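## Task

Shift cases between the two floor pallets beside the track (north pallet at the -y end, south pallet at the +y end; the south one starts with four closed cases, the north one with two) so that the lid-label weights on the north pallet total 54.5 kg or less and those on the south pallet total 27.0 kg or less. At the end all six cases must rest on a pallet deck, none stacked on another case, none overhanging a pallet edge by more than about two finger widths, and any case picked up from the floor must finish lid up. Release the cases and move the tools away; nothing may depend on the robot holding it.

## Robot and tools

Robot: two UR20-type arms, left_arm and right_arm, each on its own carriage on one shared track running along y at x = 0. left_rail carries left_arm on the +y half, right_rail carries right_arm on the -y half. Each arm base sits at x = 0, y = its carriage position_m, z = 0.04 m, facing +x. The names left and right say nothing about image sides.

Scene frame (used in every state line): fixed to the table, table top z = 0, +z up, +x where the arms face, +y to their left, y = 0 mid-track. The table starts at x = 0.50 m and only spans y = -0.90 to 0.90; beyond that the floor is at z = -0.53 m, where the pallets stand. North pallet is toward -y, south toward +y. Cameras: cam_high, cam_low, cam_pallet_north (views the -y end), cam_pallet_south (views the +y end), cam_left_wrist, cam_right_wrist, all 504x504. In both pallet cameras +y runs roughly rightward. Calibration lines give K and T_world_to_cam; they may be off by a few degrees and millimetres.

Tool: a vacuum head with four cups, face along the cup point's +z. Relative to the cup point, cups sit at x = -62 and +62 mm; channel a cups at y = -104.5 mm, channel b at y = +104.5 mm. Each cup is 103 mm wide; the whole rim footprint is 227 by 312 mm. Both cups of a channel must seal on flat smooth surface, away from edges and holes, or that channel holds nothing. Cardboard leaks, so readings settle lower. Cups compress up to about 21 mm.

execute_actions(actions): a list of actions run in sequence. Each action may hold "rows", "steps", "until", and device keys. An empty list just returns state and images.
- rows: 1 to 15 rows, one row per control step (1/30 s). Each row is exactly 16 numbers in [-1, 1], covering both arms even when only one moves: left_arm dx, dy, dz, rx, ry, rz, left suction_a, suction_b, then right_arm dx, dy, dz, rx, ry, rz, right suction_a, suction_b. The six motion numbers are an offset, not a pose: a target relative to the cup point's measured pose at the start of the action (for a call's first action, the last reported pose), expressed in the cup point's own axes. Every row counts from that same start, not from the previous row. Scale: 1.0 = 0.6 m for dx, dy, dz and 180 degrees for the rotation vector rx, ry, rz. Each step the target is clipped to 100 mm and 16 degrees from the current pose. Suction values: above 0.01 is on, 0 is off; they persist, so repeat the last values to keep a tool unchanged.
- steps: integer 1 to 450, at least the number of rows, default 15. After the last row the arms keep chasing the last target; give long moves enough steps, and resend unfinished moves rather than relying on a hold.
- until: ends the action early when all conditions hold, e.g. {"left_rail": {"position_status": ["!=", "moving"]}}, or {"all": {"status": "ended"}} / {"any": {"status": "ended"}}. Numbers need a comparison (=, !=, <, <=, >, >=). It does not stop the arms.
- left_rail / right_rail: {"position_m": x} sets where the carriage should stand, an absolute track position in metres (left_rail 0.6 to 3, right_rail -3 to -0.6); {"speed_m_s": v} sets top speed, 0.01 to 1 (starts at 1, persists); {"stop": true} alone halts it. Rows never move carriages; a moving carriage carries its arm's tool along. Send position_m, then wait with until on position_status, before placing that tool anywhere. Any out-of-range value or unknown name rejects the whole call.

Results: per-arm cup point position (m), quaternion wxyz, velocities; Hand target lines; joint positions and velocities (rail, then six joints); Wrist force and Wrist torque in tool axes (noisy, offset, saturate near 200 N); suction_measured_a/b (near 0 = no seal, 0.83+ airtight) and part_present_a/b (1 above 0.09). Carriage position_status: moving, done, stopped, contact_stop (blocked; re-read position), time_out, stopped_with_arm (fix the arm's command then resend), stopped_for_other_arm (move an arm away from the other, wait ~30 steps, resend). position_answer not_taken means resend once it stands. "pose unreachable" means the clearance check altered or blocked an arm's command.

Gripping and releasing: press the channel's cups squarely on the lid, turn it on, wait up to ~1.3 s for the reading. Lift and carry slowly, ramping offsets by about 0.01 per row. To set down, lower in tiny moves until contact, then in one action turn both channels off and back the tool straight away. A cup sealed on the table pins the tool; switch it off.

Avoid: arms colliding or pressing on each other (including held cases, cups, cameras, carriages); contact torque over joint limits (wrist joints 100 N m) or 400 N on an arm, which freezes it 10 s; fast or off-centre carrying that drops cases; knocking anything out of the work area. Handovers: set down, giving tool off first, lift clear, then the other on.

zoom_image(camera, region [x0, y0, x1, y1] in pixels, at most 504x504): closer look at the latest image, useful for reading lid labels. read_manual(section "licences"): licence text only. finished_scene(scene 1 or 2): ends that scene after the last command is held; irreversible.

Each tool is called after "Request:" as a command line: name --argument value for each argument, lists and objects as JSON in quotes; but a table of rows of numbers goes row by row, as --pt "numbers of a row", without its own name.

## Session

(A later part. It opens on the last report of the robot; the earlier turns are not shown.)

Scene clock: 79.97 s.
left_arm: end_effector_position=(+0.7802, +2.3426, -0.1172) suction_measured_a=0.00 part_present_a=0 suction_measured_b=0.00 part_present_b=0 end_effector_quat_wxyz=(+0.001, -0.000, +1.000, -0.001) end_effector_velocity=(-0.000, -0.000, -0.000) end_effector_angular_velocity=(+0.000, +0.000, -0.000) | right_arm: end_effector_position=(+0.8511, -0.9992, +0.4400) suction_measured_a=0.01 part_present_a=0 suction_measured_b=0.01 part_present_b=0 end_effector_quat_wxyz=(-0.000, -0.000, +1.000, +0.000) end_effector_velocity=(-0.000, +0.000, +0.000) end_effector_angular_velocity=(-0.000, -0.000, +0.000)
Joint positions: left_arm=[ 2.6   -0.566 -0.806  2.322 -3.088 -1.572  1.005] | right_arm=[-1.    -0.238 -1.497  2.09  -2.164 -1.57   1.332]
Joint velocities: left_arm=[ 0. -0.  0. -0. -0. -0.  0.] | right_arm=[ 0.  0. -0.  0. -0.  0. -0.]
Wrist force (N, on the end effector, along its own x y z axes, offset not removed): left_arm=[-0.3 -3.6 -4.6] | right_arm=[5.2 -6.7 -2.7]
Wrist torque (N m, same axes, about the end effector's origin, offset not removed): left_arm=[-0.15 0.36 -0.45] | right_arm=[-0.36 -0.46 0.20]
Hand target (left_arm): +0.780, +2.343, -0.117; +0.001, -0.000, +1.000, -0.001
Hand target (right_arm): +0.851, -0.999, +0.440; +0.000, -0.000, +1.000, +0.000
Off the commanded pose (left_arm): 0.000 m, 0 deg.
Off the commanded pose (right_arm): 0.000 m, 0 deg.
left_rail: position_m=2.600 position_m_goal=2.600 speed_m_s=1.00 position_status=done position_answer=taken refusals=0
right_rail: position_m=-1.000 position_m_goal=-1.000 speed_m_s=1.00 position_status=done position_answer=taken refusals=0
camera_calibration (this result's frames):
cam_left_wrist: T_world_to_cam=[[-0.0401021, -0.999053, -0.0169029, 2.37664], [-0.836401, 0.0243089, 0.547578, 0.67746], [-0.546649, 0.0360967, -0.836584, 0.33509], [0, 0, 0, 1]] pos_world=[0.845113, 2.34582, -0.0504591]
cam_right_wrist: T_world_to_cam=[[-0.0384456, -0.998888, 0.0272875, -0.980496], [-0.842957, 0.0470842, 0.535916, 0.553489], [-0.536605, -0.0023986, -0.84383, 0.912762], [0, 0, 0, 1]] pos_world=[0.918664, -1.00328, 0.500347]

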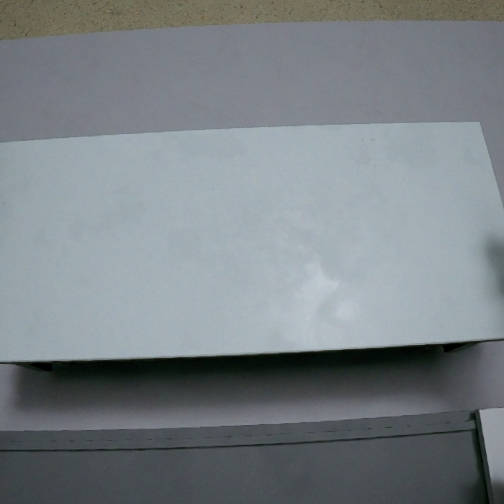

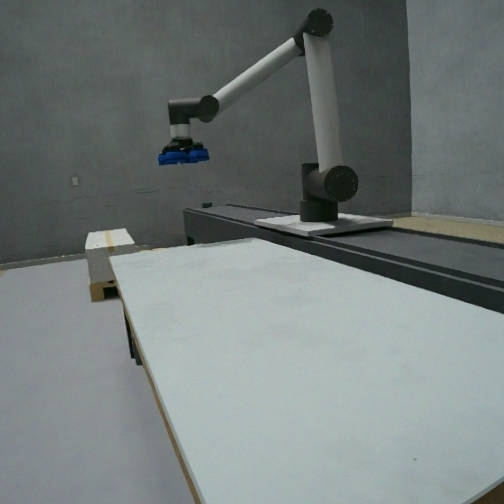

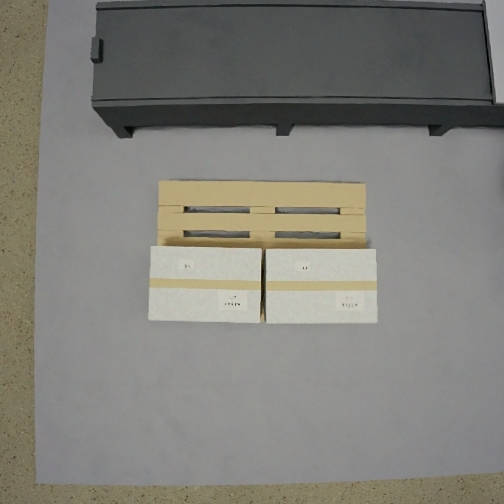

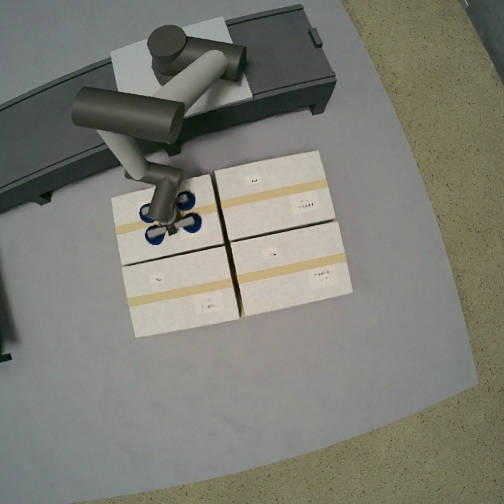

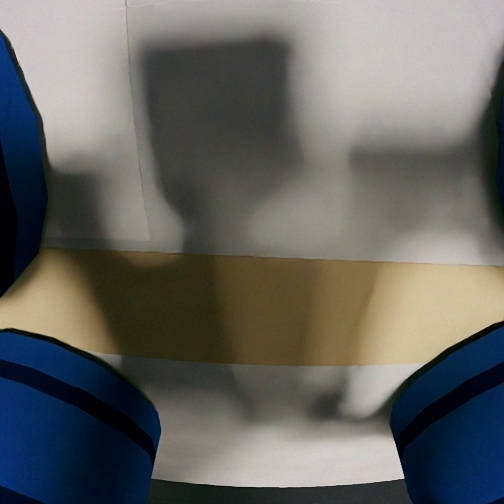

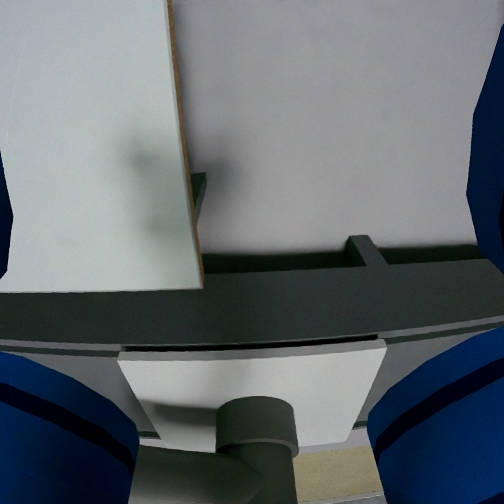

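Request:
execute_actions --actions '[{"rows":[[0,0,0.02,0,0,0,1,1,0,0,0,0,0,0,0,0],[0,0,0.04,0,0,0,1,1,0,0,0,0,0,0,0,0],[0,0,0.06,0,0,0,1,1,0,0,0,0,0,0,0,0]],"steps":45}]'

Scene clock: 94.10 s.
left_arm: end_effector_position=(+0.7797, +2.3422, -0.1424) suction_measured_a=0.91 part_present_a=1 suction_measured_b=0.91 part_present_b=1 end_effector_quat_wxyz=(+0.001, -0.000, +1.000, -0.002) end_effector_velocity=(-0.000, +0.000, -0.000) end_effector_angular_velocity=(+0.000, +0.000, +0.000) | right_arm: end_effector_position=(+0.8511, -0.9992, +0.4400) suction_measured_a=0.01 part_present_a=0 suction_measured_b=0.01 part_present_b=0 end_effector_quat_wxyz=(-0.000, -0.000, +1.000, +0.000) end_effector_velocity=(-0.000, +0.000, +0.000) end_effector_angular_velocity=(-0.000, -0.000, +0.000)
Joint positions: left_arm=[ 2.6   -0.566 -0.766  2.317 -3.125 -1.572  1.004] | right_arm=[-1.    -0.238 -1.497  2.09  -2.164 -1.57   1.332]
Joint velocities: left_arm=[ 0.  0.  0. -0.  0.  0. -0.] | right_arm=[ 0.  0. -0.  0. -0. -0. -0.]
Wrist force (N, on the end effector, along its own x y z axes, offset not removed): left_arm=[23.3 -25.0 -62.9] | right_arm=[3.7 0.8 -0.8]
Wrist torque (N m, same axes, about the end effector's origin, offset not removed): left_arm=[-14.83 -1.39 0.69] | right_arm=[0.61 -0.11 0.30]
Hand target (left_arm): +0.780, +2.342, -0.142; +0.001, -0.000, +1.000, -0.002
Hand target (right_arm): +0.851, -0.999, +0.440; -0.000, -0.000, +1.000, +0.000
Off the commanded pose (left_arm): 0.011 m, 0 deg.
Off the commanded pose (right_arm): 0.000 m, 0 deg.
FORCE FAULT: contact force on the left arm reached its limit, and that arm stopped for 10 seconds. The contact can be on any part of that arm, not only on its tool. That arm's remaining commands of this call were not run. That arm holds still and accepts commands again. Move the arm away from the contact; if what it grips holds it there, let go first. Pushing or pulling that hard again can fault the arm again.
left_rail: position_m=2.600 position_m_goal=2.600 speed_m_s=1.00 position_status=done position_answer=taken refusals=0
right_rail: position_m=-1.000 position_m_goal=-1.000 speed_m_s=1.00 position_status=done position_answer=taken refusals=0
camera_calibration (this result's frames):
cam_left_wrist: T_world_to_cam=[[-0.0403666, -0.999068, -0.0152991, 2.37631], [-0.837038, 0.0254503, 0.546553, 0.688552], [-0.545654, 0.0348684, -0.837285, 0.315753], [0, 0, 0, 1]] pos_world=[0.84456, 2.34556, -0.0755994]
cam_right_wrist: T_world_to_cam=[[-0.0384432, -0.998888, 0.0272874, -0.980496], [-0.842958, 0.0470821, 0.535916, 0.553487], [-0.536605, -0.00239982, -0.84383, 0.91276], [0, 0, 0, 1]] pos_world=[0.918664, -1.00327, 0.500347]

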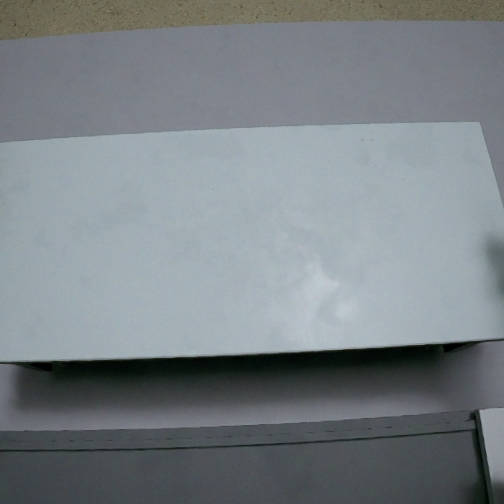

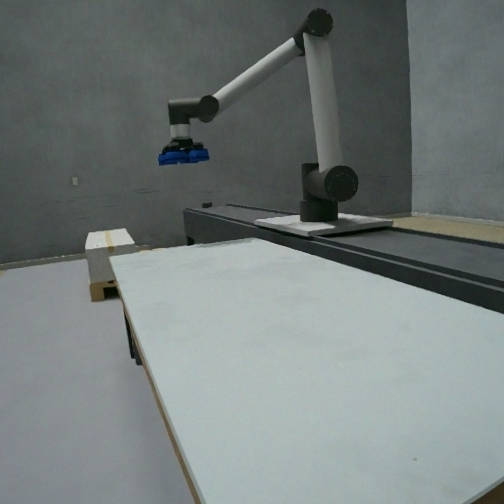

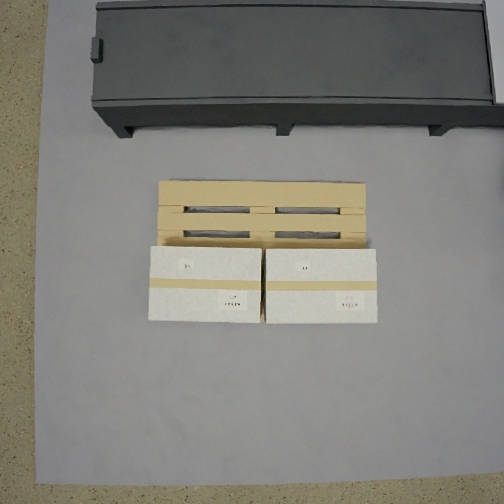

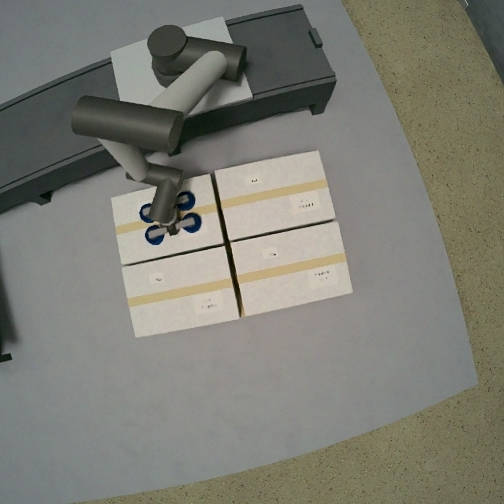

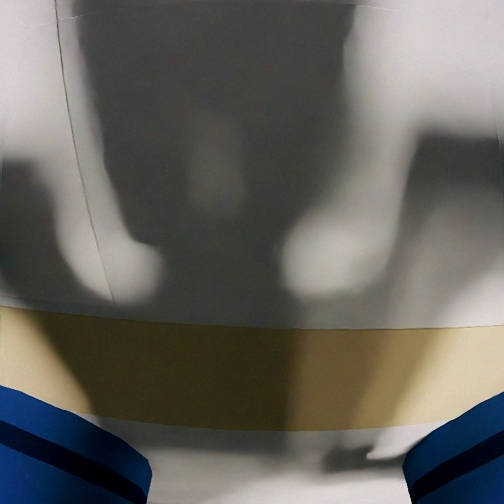

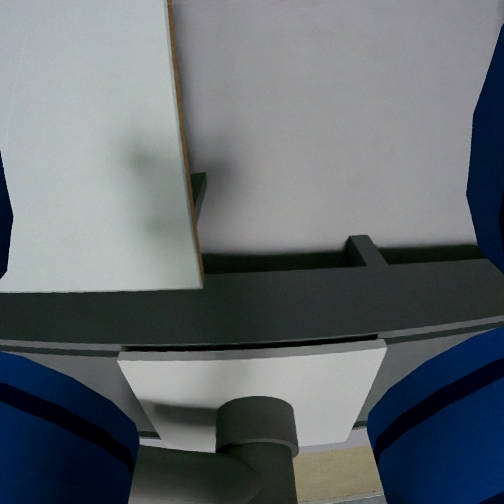

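Request:
execute_actions --actions '[{"rows":[[0,0,-0.02,0,0,0,1,1,0,0,0,0,0,0,0,0],[0,0,-0.05,0,0,0,1,1,0,0,0,0,0,0,0,0],[0,0,-0.1,0,0,0,1,1,0,0,0,0,0,0,0,0],[0,0,-0.2,0,0,0,1,1,0,0,0,0,0,0,0,0],[0,0,-1,0,0,0,1,1,0,0,0,0,0,0,0,0]],"steps":75}]'

Scene clock: 104.70 s.
left_arm: end_effector_position=(+0.7788, +2.3434, +0.4573) suction_measured_a=0.91 part_present_a=1 suction_measured_b=0.91 part_present_b=1 end_effector_quat_wxyz=(+0.001, -0.000, +1.000, -0.002) end_effector_velocity=(+0.000, -0.000, +0.000) end_effector_angular_velocity=(-0.000, -0.000, -0.000) | right_arm: end_effector_position=(+0.8511, -0.9992, +0.4400) suction_measured_a=0.01 part_present_a=0 suction_measured_b=0.01 part_present_b=0 end_effector_quat_wxyz=(-0.000, -0.000, +1.000, +0.000) end_effector_velocity=(+0.000, -0.000, -0.000) end_effector_angular_velocity=(+0.000, +0.000, -0.000)
Joint positions: left_arm=[ 2.6   -0.565 -1.546  2.116 -2.144 -1.572  1.005] | right_arm=[-1.    -0.238 -1.497  2.09  -2.164 -1.57   1.332]
Joint velocities: left_arm=[ 0. -0. -0. -0.  0. -0. -0.] | right_arm=[ 0.  0.  0. -0.  0. -0.  0.]
Wrist force (N, on the end effector, along its own x y z axes, offset not removed): left_arm=[-6.8 -7.2 36.8] | right_arm=[4.9 3.4 2.3]
Wrist torque (N m, same axes, about the end effector's origin, offset not removed): left_arm=[-10.76 0.08 -0.53] | right_arm=[1.04 -0.25 0.32]
Hand target (left_arm): +0.779, +2.343, +0.457; +0.001, -0.000, +1.000, -0.002
Hand target (right_arm): +0.851, -0.999, +0.440; -0.000, -0.000, +1.000, +0.000
Off the commanded pose (left_arm): 0.001 m, 0 deg.
Off the commanded pose (right_arm): 0.000 m, 0 deg.
left_rail: position_m=2.600 position_m_goal=2.600 speed_m_s=1.00 position_status=done position_answer=taken refusals=0
right_rail: position_m=-1.000 position_m_goal=-1.000 speed_m_s=1.00 position_status=done position_answer=taken refusals=0
camera_calibration (this result's frames):
cam_left_wrist: T_world_to_cam=[[-0.0403666, -0.999068, -0.0153176, 2.38661], [-0.837022, 0.0254392, 0.546577, 0.359951], [-0.545678, 0.0348847, -0.837268, 0.817297], [0, 0, 0, 1]] pos_world=[0.843608, 2.34672, 0.524113]
cam_right_wrist: T_world_to_cam=[[-0.038443, -0.998888, 0.0272874, -0.980496], [-0.842958, 0.047082, 0.535916, 0.553487], [-0.536605, -0.0023999, -0.84383, 0.91276], [0, 0, 0, 1]] pos_world=[0.918664, -1.00327, 0.500347]

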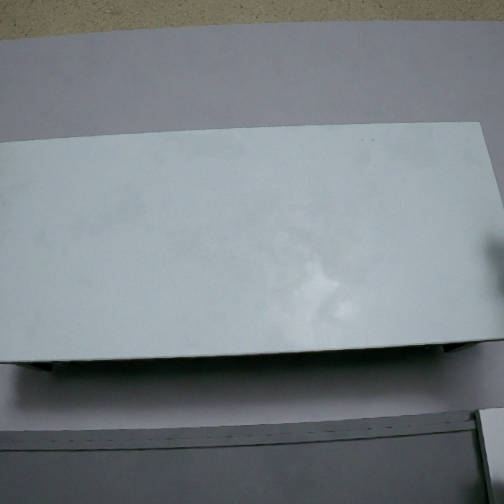

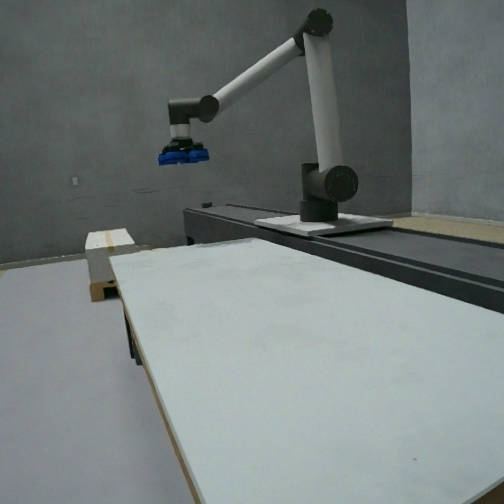

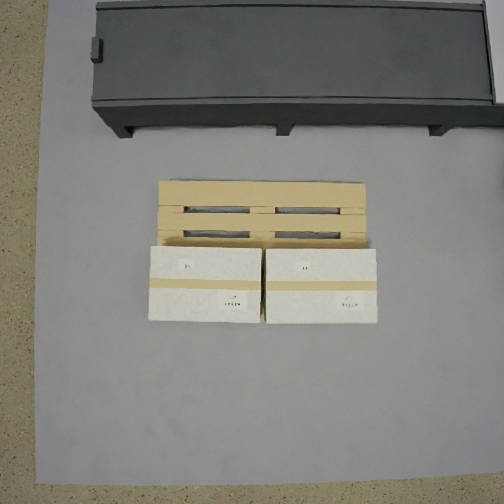

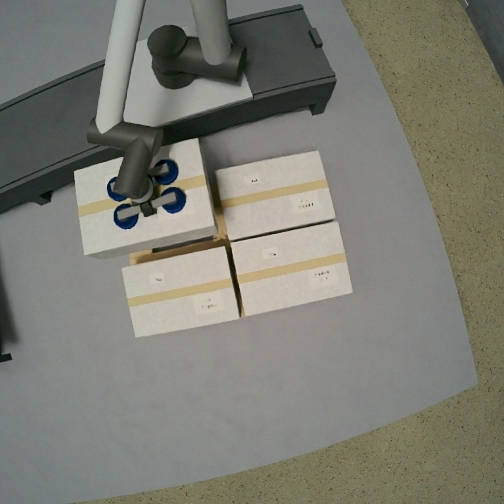

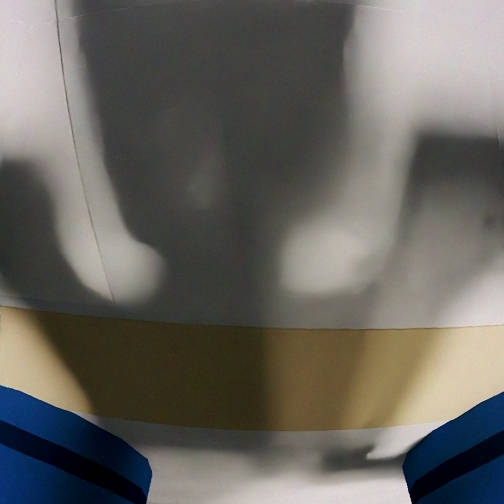

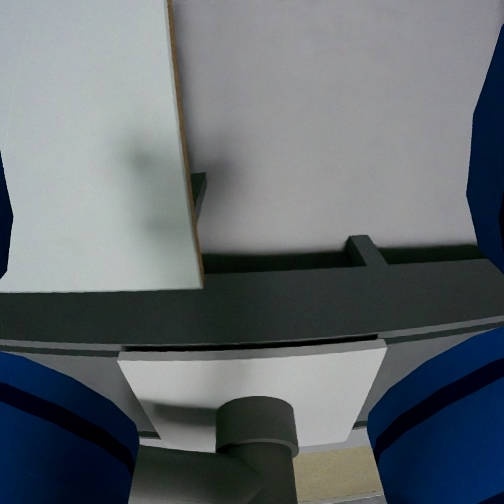

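Request:
execute_actions --actions '[{"left_rail":{"position_m":0.6,"speed_m_s":0.7},"steps":200,"until":{"left_rail":{"position_status":["!=","moving"]}}},{"rows":[[0,-0.1,0,0,0,0,1,1,0,0,0,0,0,0,0,0],[0,-0.2,0.1,0,0,0,1,1,0,0,0,0,0,0,0,0],[0,-0.57,0.2,0,0,0,1,1,0,0,0,0,0,0,0,0]],"steps":60}]'

Scene clock: 115.10 s.
left_arm: end_effector_position=(+0.7791, +0.0012, +0.3380) suction_measured_a=0.91 part_present_a=1 suction_measured_b=0.91 part_present_b=1 end_effector_quat_wxyz=(+0.001, -0.000, +1.000, -0.002) end_effector_velocity=(+0.000, -0.000, -0.000) end_effector_angular_velocity=(+0.000, +0.000, -0.000) | right_arm: end_effector_position=(+0.8511, -0.9992, +0.4400) suction_measured_a=0.01 part_present_a=0 suction_measured_b=0.01 part_present_b=0 end_effector_quat_wxyz=(-0.000, -0.000, +1.000, +0.000) end_effector_velocity=(+0.000, -0.000, -0.000) end_effector_angular_velocity=(+0.000, +0.000, -0.000)
Joint positions: left_arm=[ 0.6   -0.861 -1.277  1.988 -2.286 -1.572  0.709] | right_arm=[-1.    -0.238 -1.497  2.09  -2.164 -1.57   1.332]
Joint velocities: left_arm=[ 0. -0.  0. -0. -0. -0. -0.] | right_arm=[ 0. -0.  0. -0.  0.  0. -0.]
Wrist force (N, on the end effector, along its own x y z axes, offset not removed): left_arm=[0.0 -3.6 34.2] | right_arm=[0.0 7.8 -1.1]
Wrist torque (N m, same axes, about the end effector's origin, offset not removed): left_arm=[-10.49 -0.51 -0.33] | right_arm=[1.48 0.46 0.18]
Hand target (left_arm): +0.779, +0.001, +0.338; +0.001, -0.000, +1.000, -0.002
Hand target (right_arm): +0.851, -0.999, +0.440; -0.000, -0.000, +1.000, +0.000
Off the commanded pose (left_arm): 0.001 m, 0 deg.
Off the commanded pose (right_arm): 0.000 m, 0 deg.
left_rail: position_m=0.600 position_m_goal=0.600 speed_m_s=0.70 position_status=done position_answer=taken refusals=0
right_rail: position_m=-1.000 position_m_goal=-1.000 speed_m_s=1.00 position_status=done position_answer=taken refusals=0
camera_calibration (this result's frames):
cam_left_wrist: T_world_to_cam=[[-0.0404829, -0.999068, -0.0149996, 0.0447915], [-0.836689, 0.0256896, 0.547076, 0.484578], [-0.54618, 0.0346972, -0.836949, 0.799594], [0, 0, 0, 1]] pos_world=[0.843977, 0.00455742, 0.404791]
cam_right_wrist: T_world_to_cam=[[-0.0384432, -0.998888, 0.0272876, -0.980496], [-0.842957, 0.0470821, 0.535916, 0.553487], [-0.536605, -0.00239997, -0.84383, 0.91276], [0, 0, 0, 1]] pos_world=[0.918664, -1.00327, 0.500347]

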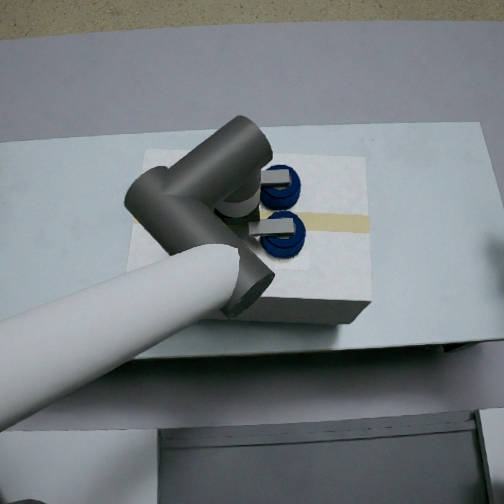

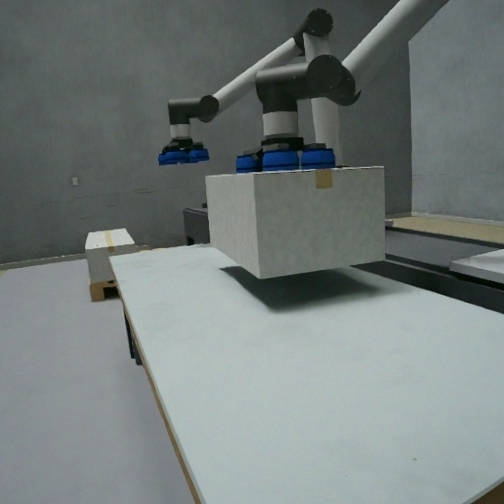

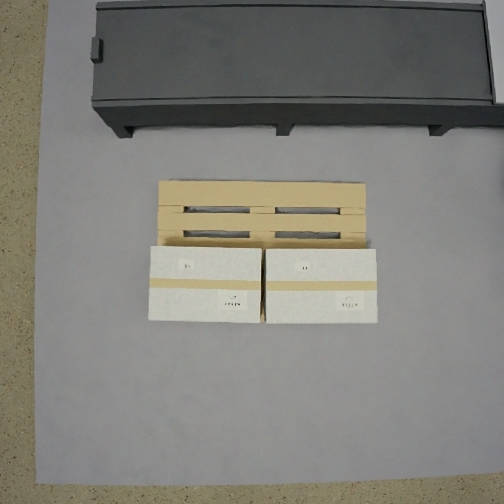

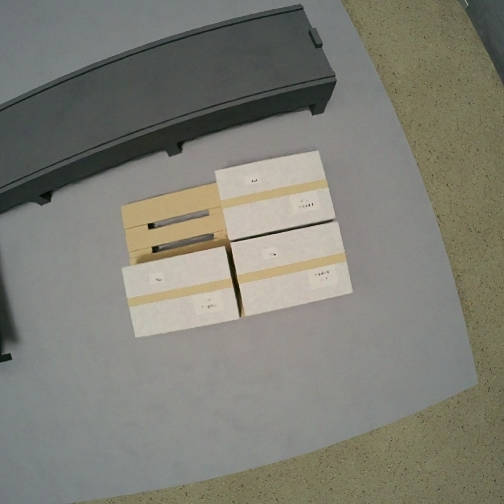

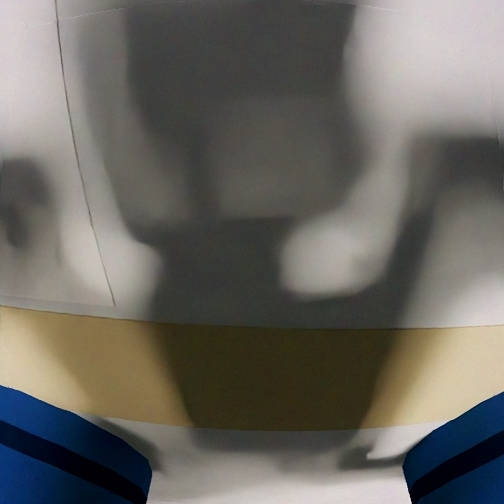

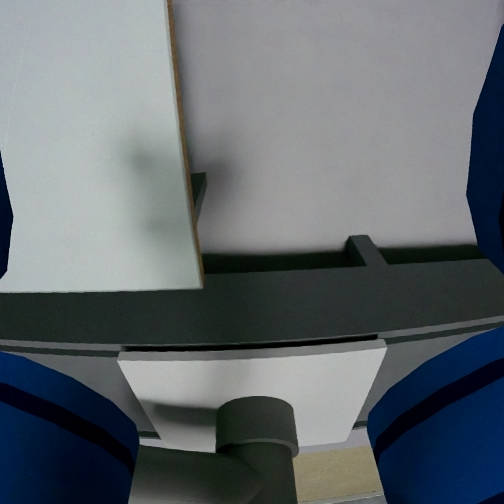

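Request:
execute_actions --actions '[{"rows":[[0,0,0.02,0,0,0,1,1,0,0,0,0,0,0,0,0],[0,0,0.05,0,0,0,1,1,0,0,0,0,0,0,0,0]],"steps":20}]'

Scene clock: 118.27 s.
left_arm: end_effector_position=(+0.7791, +0.0011, +0.3084) suction_measured_a=0.91 part_present_a=1 suction_measured_b=0.91 part_present_b=1 end_effector_quat_wxyz=(+0.001, -0.000, +1.000, -0.002) end_effector_velocity=(+0.000, -0.000, -0.003) end_effector_angular_velocity=(-0.000, -0.000, -0.000) | right_arm: end_effector_position=(+0.8511, -0.9992, +0.4400) suction_measured_a=0.01 part_present_a=0 suction_measured_b=0.01 part_present_b=0 end_effector_quat_wxyz=(-0.000, -0.000, +1.000, +0.000) end_effector_velocity=(+0.000, +0.000, -0.000) end_effector_angular_velocity=(+0.000, +0.000, -0.000)
Joint positions: left_arm=[ 0.6   -0.861 -1.252  2.006 -2.329 -1.572  0.709] | right_arm=[-1.    -0.238 -1.497  2.09  -2.164 -1.57   1.332]
Joint velocities: left_arm=[ 0.    -0.     0.002  0.001 -0.004 -0.     0.   ] | right_arm=[ 0.  0.  0. -0.  0.  0.  0.]
Wrist force (N, on the end effector, along its own x y z axes, offset not removed): left_arm=[-4.5 -6.8 37.3] | right_arm=[0.2 -0.6 -1.6]
Wrist torque (N m, same axes, about the end effector's origin, offset not removed): left_arm=[-10.76 -0.05 -0.30] | right_arm=[0.39 0.31 0.25]
Hand target (left_arm): +0.779, +0.001, +0.308; +0.001, -0.000, +1.000, -0.002
Hand target (right_arm): +0.851, -0.999, +0.440; -0.000, -0.000, +1.000, +0.000
Off the commanded pose (left_arm): 0.000 m, 0 deg.
Off the commanded pose (right_arm): 0.000 m, 0 deg.
left_rail: position_m=0.600 position_m_goal=0.600 speed_m_s=0.70 position_status=done position_answer=taken refusals=0
right_rail: position_m=-1.000 position_m_goal=-1.000 speed_m_s=1.00 position_status=done position_answer=taken refusals=0
camera_calibration (this result's frames):
cam_left_wrist: T_world_to_cam=[[-0.040464, -0.999068, -0.0149963, 0.0442379], [-0.836692, 0.0256758, 0.547071, 0.500817], [-0.546176, 0.0346839, -0.836952, 0.774815], [0, 0, 0, 1]] pos_world=[0.844005, 0.00446416, 0.375165]
cam_right_wrist: T_world_to_cam=[[-0.038443, -0.998888, 0.0272877, -0.980496], [-0.842958, 0.047082, 0.535916, 0.553487], [-0.536605, -0.00240016, -0.84383, 0.91276], [0, 0, 0, 1]] pos_world=[0.918664, -1.00327, 0.500347]

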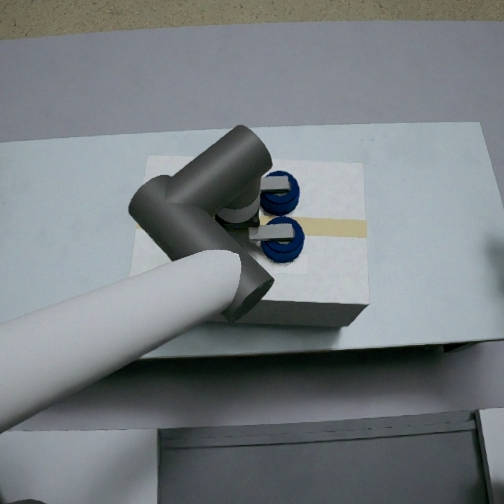

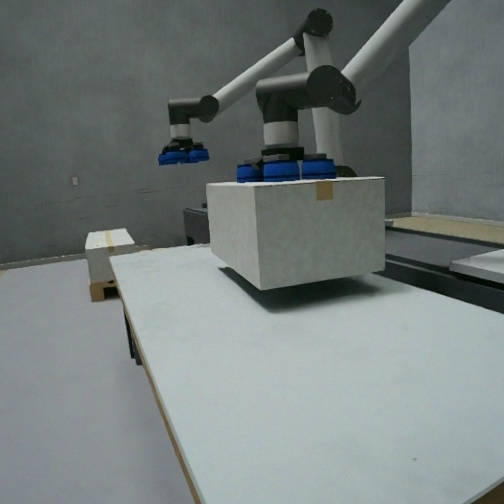

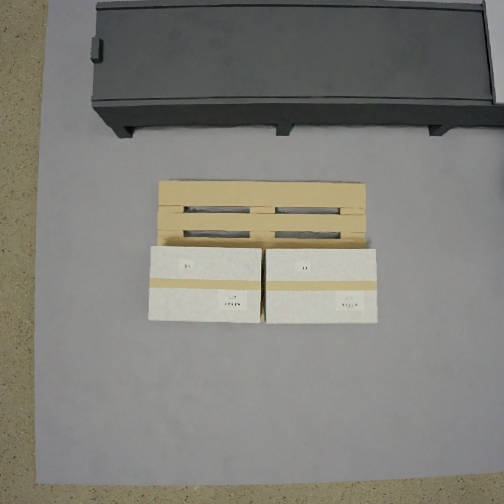

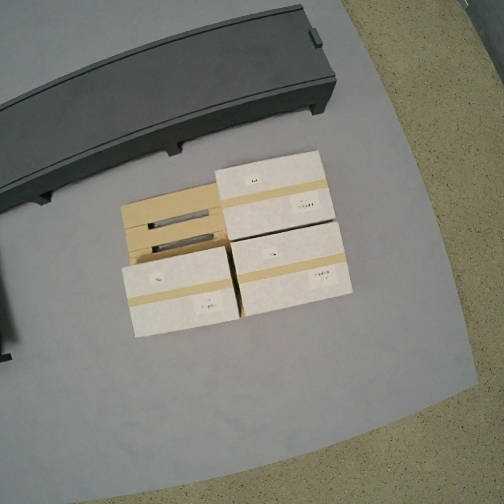

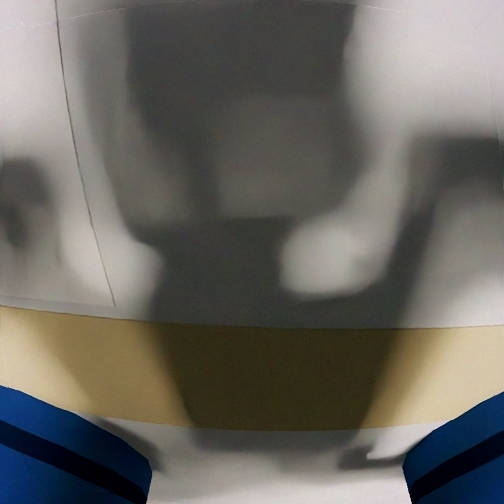

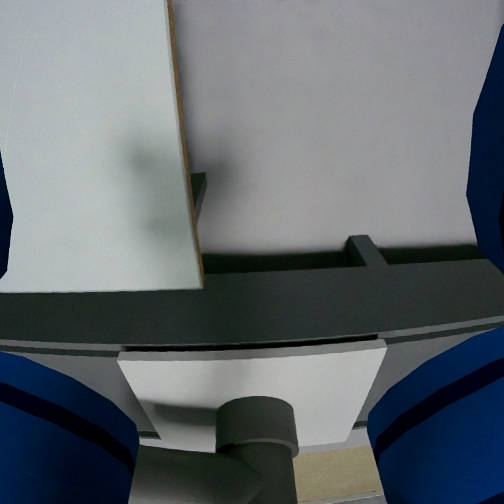

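Request:
execute_actions --actions '[{"rows":[[0,0,0.02,0,0,0,1,1,0,0,0,0,0,0,0,0],[0,0,0.04,0,0,0,1,1,0,0,0,0,0,0,0,0]],"steps":20}]'

Scene clock: 121.27 s.
left_arm: end_effector_position=(+0.7792, +0.0011, +0.2847) suction_measured_a=0.91 part_present_a=1 suction_measured_b=0.91 part_present_b=1 end_effector_quat_wxyz=(+0.001, -0.000, +1.000, -0.002) end_effector_velocity=(+0.000, -0.000, -0.002) end_effector_angular_velocity=(-0.000, -0.000, -0.000) | right_arm: end_effector_position=(+0.8511, -0.9992, +0.4400) suction_measured_a=0.01 part_present_a=0 suction_measured_b=0.01 part_present_b=0 end_effector_quat_wxyz=(-0.000, -0.000, +1.000, +0.000) end_effector_velocity=(+0.000, -0.000, -0.000) end_effector_angular_velocity=(+0.000, +0.000, +0.000)
Joint positions: left_arm=[ 0.6   -0.861 -1.231  2.018 -2.363 -1.572  0.709] | right_arm=[-1.    -0.238 -1.497  2.09  -2.164 -1.57   1.332]
Joint velocities: left_arm=[ 0.    -0.     0.002  0.001 -0.003 -0.     0.   ] | right_arm=[ 0. -0.  0. -0.  0. -0. -0.]
Wrist force (N, on the end effector, along its own x y z axes, offset not removed): left_arm=[-0.4 -0.2 37.9] | right_arm=[-0.1 -0.5 0.6]
Wrist torque (N m, same axes, about the end effector's origin, offset not removed): left_arm=[-10.02 -0.62 -0.35] | right_arm=[0.25 0.32 0.15]
Hand target (left_arm): +0.779, +0.001, +0.284; +0.001, -0.000, +1.000, -0.002
Hand target (right_arm): +0.851, -0.999, +0.440; -0.000, -0.000, +1.000, +0.000
Off the commanded pose (left_arm): 0.000 m, 0 deg.
Off the commanded pose (right_arm): 0.000 m, 0 deg.
left_rail: position_m=0.600 position_m_goal=0.600 speed_m_s=0.70 position_status=done position_answer=taken refusals=0
right_rail: position_m=-1.000 position_m_goal=-1.000 speed_m_s=1.00 position_status=done position_answer=taken refusals=0
camera_calibration (this result's frames):
cam_left_wrist: T_world_to_cam=[[-0.040524, -0.999066, -0.0150006, 0.0438922], [-0.836689, 0.0257235, 0.547074, 0.513826], [-0.546177, 0.0347205, -0.83695, 0.754981], [0, 0, 0, 1]] pos_world=[0.844045, 0.00442051, 0.351438]
cam_right_wrist: T_world_to_cam=[[-0.0384434, -0.998888, 0.0272876, -0.980496], [-0.842957, 0.0470824, 0.535916, 0.553487], [-0.536605, -0.0023998, -0.84383, 0.91276], [0, 0, 0, 1]] pos_world=[0.918664, -1.00327, 0.500347]

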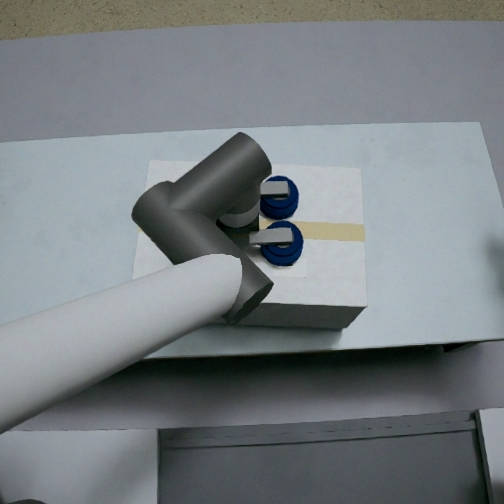

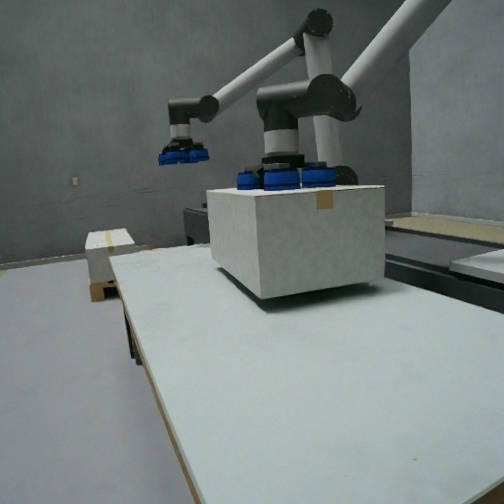

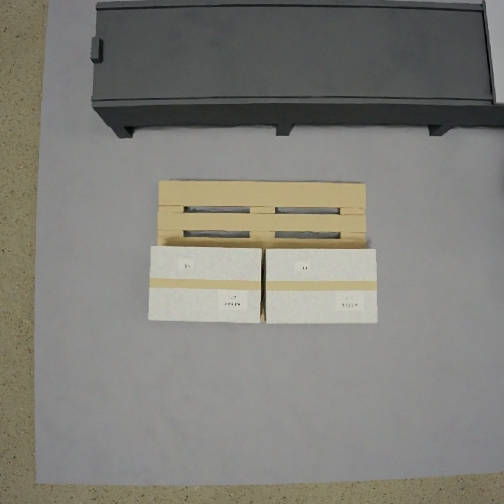

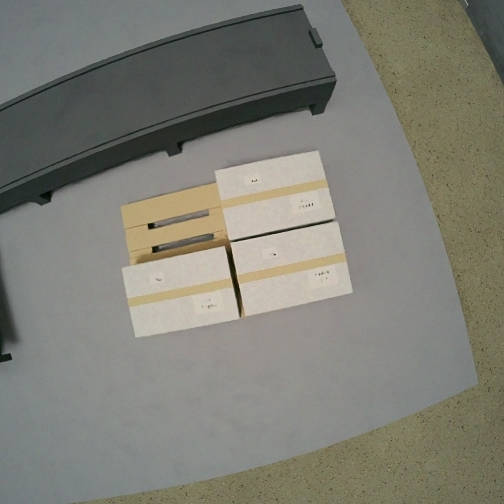

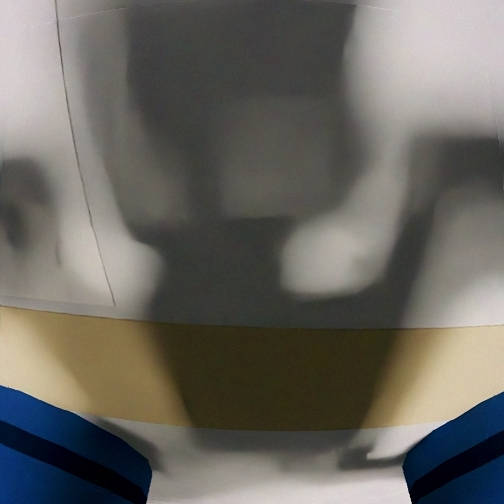

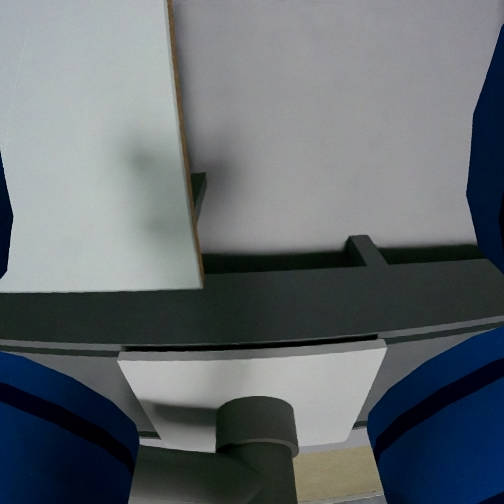

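Request:
execute_actions --actions '[{"rows":[[0,0,0.01,0,0,0,1,1,0,0,0,0,0,0,0,0],[0,0,0.025,0,0,0,1,1,0,0,0,0,0,0,0,0]],"steps":20}]'

Scene clock: 124.00 s.
left_arm: end_effector_position=(+0.7792, +0.0011, +0.2699) suction_measured_a=0.91 part_present_a=1 suction_measured_b=0.91 part_present_b=1 end_effector_quat_wxyz=(+0.001, -0.000, +1.000, -0.002) end_effector_velocity=(+0.000, -0.000, -0.001) end_effector_angular_velocity=(-0.000, -0.000, +0.000) | right_arm: end_effector_position=(+0.8511, -0.9992, +0.4400) suction_measured_a=0.01 part_present_a=0 suction_measured_b=0.01 part_present_b=0 end_effector_quat_wxyz=(-0.000, -0.000, +1.000, +0.000) end_effector_velocity=(-0.000, +0.000, +0.000) end_effector_angular_velocity=(-0.000, -0.000, -0.000)
Joint positions: left_arm=[ 0.6   -0.861 -1.217  2.026 -2.384 -1.572  0.709] | right_arm=[-1.    -0.238 -1.497  2.09  -2.164 -1.57   1.332]
Joint velocities: left_arm=[ 0.    -0.     0.001  0.001 -0.002  0.    -0.   ] | right_arm=[ 0.  0. -0.  0. -0.  0.  0.]
Wrist force (N, on the end effector, along its own x y z axes, offset not removed): left_arm=[-4.6 -6.0 39.3] | right_arm=[-1.7 0.1 -1.6]
Wrist torque (N m, same axes, about the end effector's origin, offset not removed): left_arm=[-10.78 0.10 -0.28] | right_arm=[0.46 0.54 0.26]
Hand target (left_arm): +0.779, +0.001, +0.270; +0.001, -0.000, +1.000, -0.002
Hand target (right_arm): +0.851, -0.999, +0.440; -0.000, -0.000, +1.000, +0.000
Off the commanded pose (left_arm): 0.000 m, 0 deg.
Off the commanded pose (right_arm): 0.000 m, 0 deg.
left_rail: position_m=0.600 position_m_goal=0.600 speed_m_s=0.70 position_status=done position_answer=taken refusals=0
right_rail: position_m=-1.000 position_m_goal=-1.000 speed_m_s=1.00 position_status=done position_answer=taken refusals=0
camera_calibration (this result's frames):
cam_left_wrist: T_world_to_cam=[[-0.0404508, -0.999069, -0.0150003, 0.0435846], [-0.836691, 0.0256624, 0.547074, 0.521961], [-0.54618, 0.0346802, -0.83695, 0.742587], [0, 0, 0, 1]] pos_world=[0.844069, 0.00439612, 0.336611]
cam_right_wrist: T_world_to_cam=[[-0.0384432, -0.998888, 0.0272874, -0.980496], [-0.842957, 0.0470821, 0.535916, 0.553487], [-0.536605, -0.00239981, -0.84383, 0.91276], [0, 0, 0, 1]] pos_world=[0.918664, -1.00327, 0.500347]

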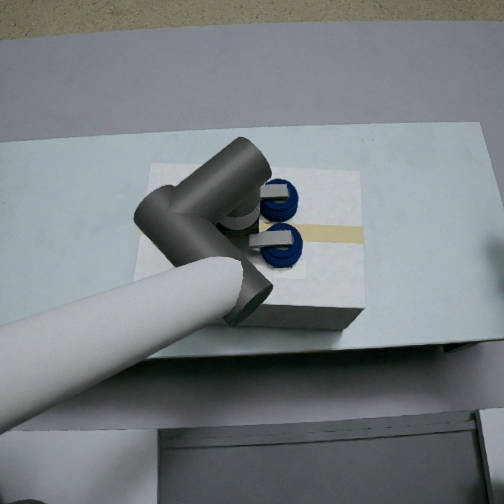

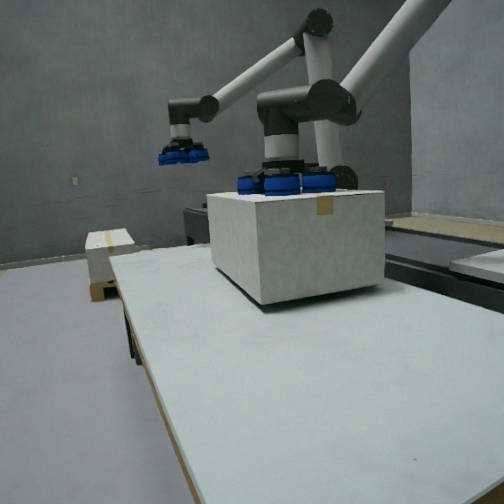

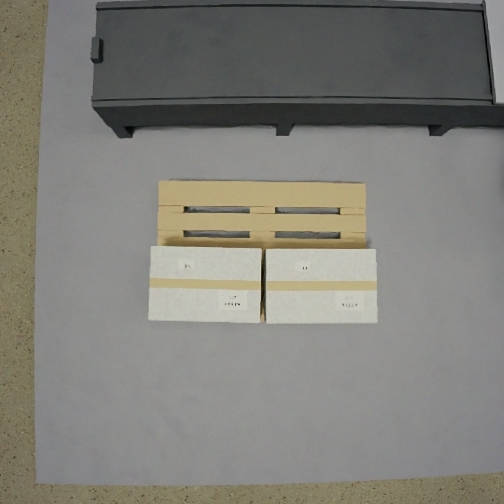

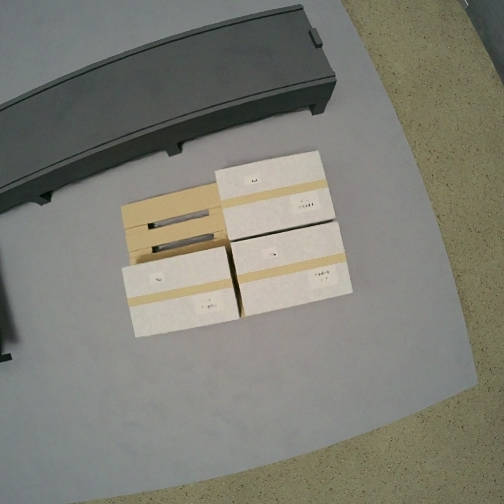

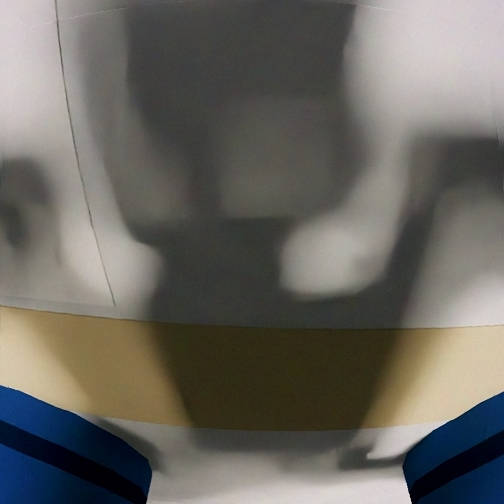

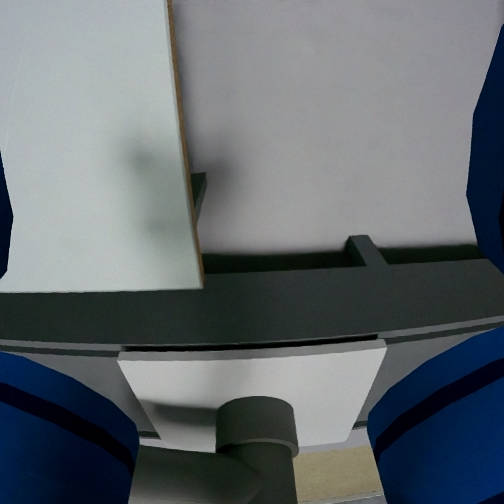

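Request:
execute_actions --actions '[{"rows":[[0,0,0.01,0,0,0,1,1,0,0,0,0,0,0,0,0],[0,0,0.02,0,0,0,1,1,0,0,0,0,0,0,0,0]],"steps":20}]'

Scene clock: 127.17 s.
left_arm: end_effector_position=(+0.7792, +0.0010, +0.2580) suction_measured_a=0.91 part_present_a=1 suction_measured_b=0.91 part_present_b=1 end_effector_quat_wxyz=(+0.001, -0.000, +1.000, -0.002) end_effector_velocity=(+0.000, -0.000, -0.001) end_effector_angular_velocity=(-0.000, -0.000, +0.000) | right_arm: end_effector_position=(+0.8511, -0.9992, +0.4400) suction_measured_a=0.01 part_present_a=0 suction_measured_b=0.01 part_present_b=0 end_effector_quat_wxyz=(-0.000, -0.000, +1.000, +0.000) end_effector_velocity=(+0.000, +0.000, -0.000) end_effector_angular_velocity=(+0.000, +0.000, -0.000)
Joint positions: left_arm=[ 0.6   -0.861 -1.206  2.032 -2.401 -1.572  0.709] | right_arm=[-1.    -0.238 -1.497  2.09  -2.164 -1.57   1.332]
Joint velocities: left_arm=[ 0.    -0.     0.001  0.    -0.001 -0.    -0.   ] | right_arm=[ 0.  0.  0. -0.  0.  0.  0.]
Wrist force (N, on the end effector, along its own x y z axes, offset not removed): left_arm=[-5.4 -6.0 33.2] | right_arm=[3.7 -2.4 0.6]
Wrist torque (N m, same axes, about the end effector's origin, offset not removed): left_arm=[-10.89 -0.17 -0.55] | right_arm=[0.13 -0.20 0.20]
Hand target (left_arm): +0.779, +0.001, +0.258; +0.001, -0.000, +1.000, -0.002
Hand target (right_arm): +0.851, -0.999, +0.440; -0.000, -0.000, +1.000, +0.000
Off the commanded pose (left_arm): 0.000 m, 0 deg.
Off the commanded pose (right_arm): 0.000 m, 0 deg.
left_rail: position_m=0.600 position_m_goal=0.600 speed_m_s=0.70 position_status=done position_answer=taken refusals=0
right_rail: position_m=-1.000 position_m_goal=-1.000 speed_m_s=1.00 position_status=done position_answer=taken refusals=0
camera_calibration (this result's frames):
cam_left_wrist: T_world_to_cam=[[-0.0405231, -0.999066, -0.0149992, 0.0434393], [-0.83669, 0.0257237, 0.547073, 0.52847], [-0.546176, 0.0347187, -0.836951, 0.732666], [0, 0, 0, 1]] pos_world=[0.84409, 0.00436729, 0.324745]
cam_right_wrist: T_world_to_cam=[[-0.0384431, -0.998888, 0.0272875, -0.980496], [-0.842957, 0.0470821, 0.535916, 0.553487], [-0.536605, -0.00239993, -0.84383, 0.91276], [0, 0, 0, 1]] pos_world=[0.918664, -1.00327, 0.500347]

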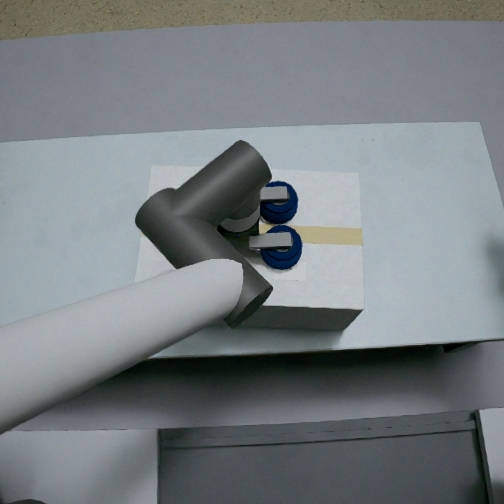

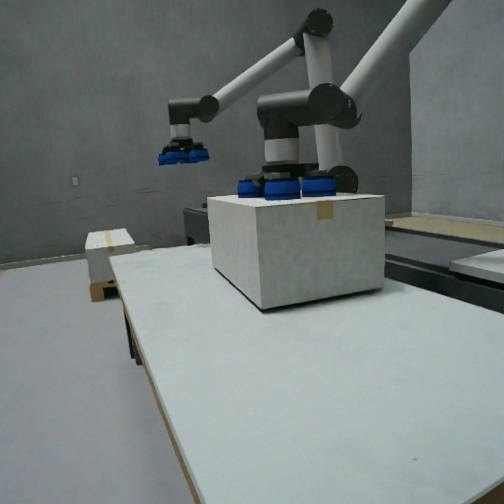

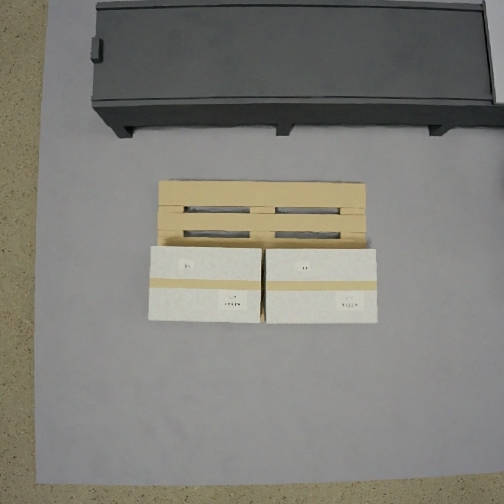

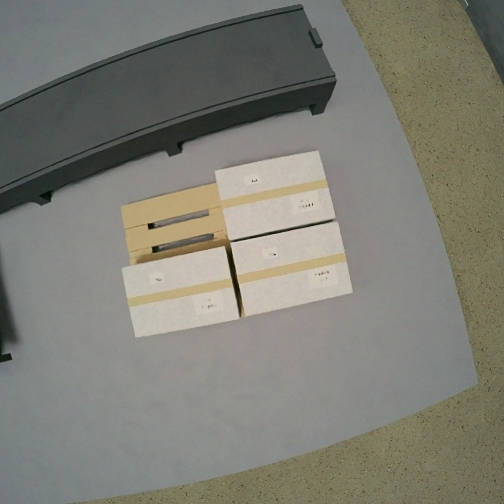

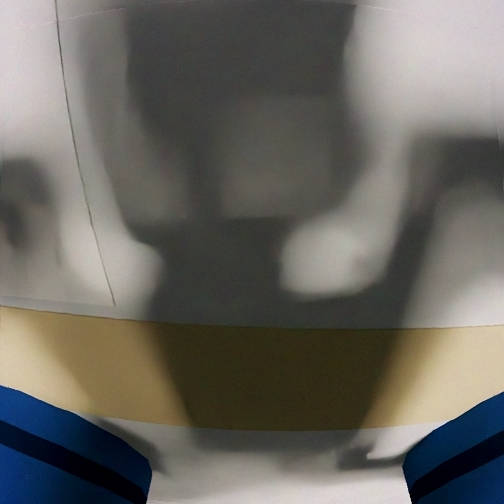

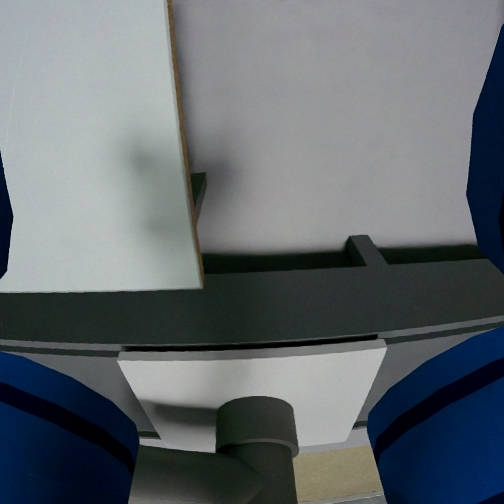

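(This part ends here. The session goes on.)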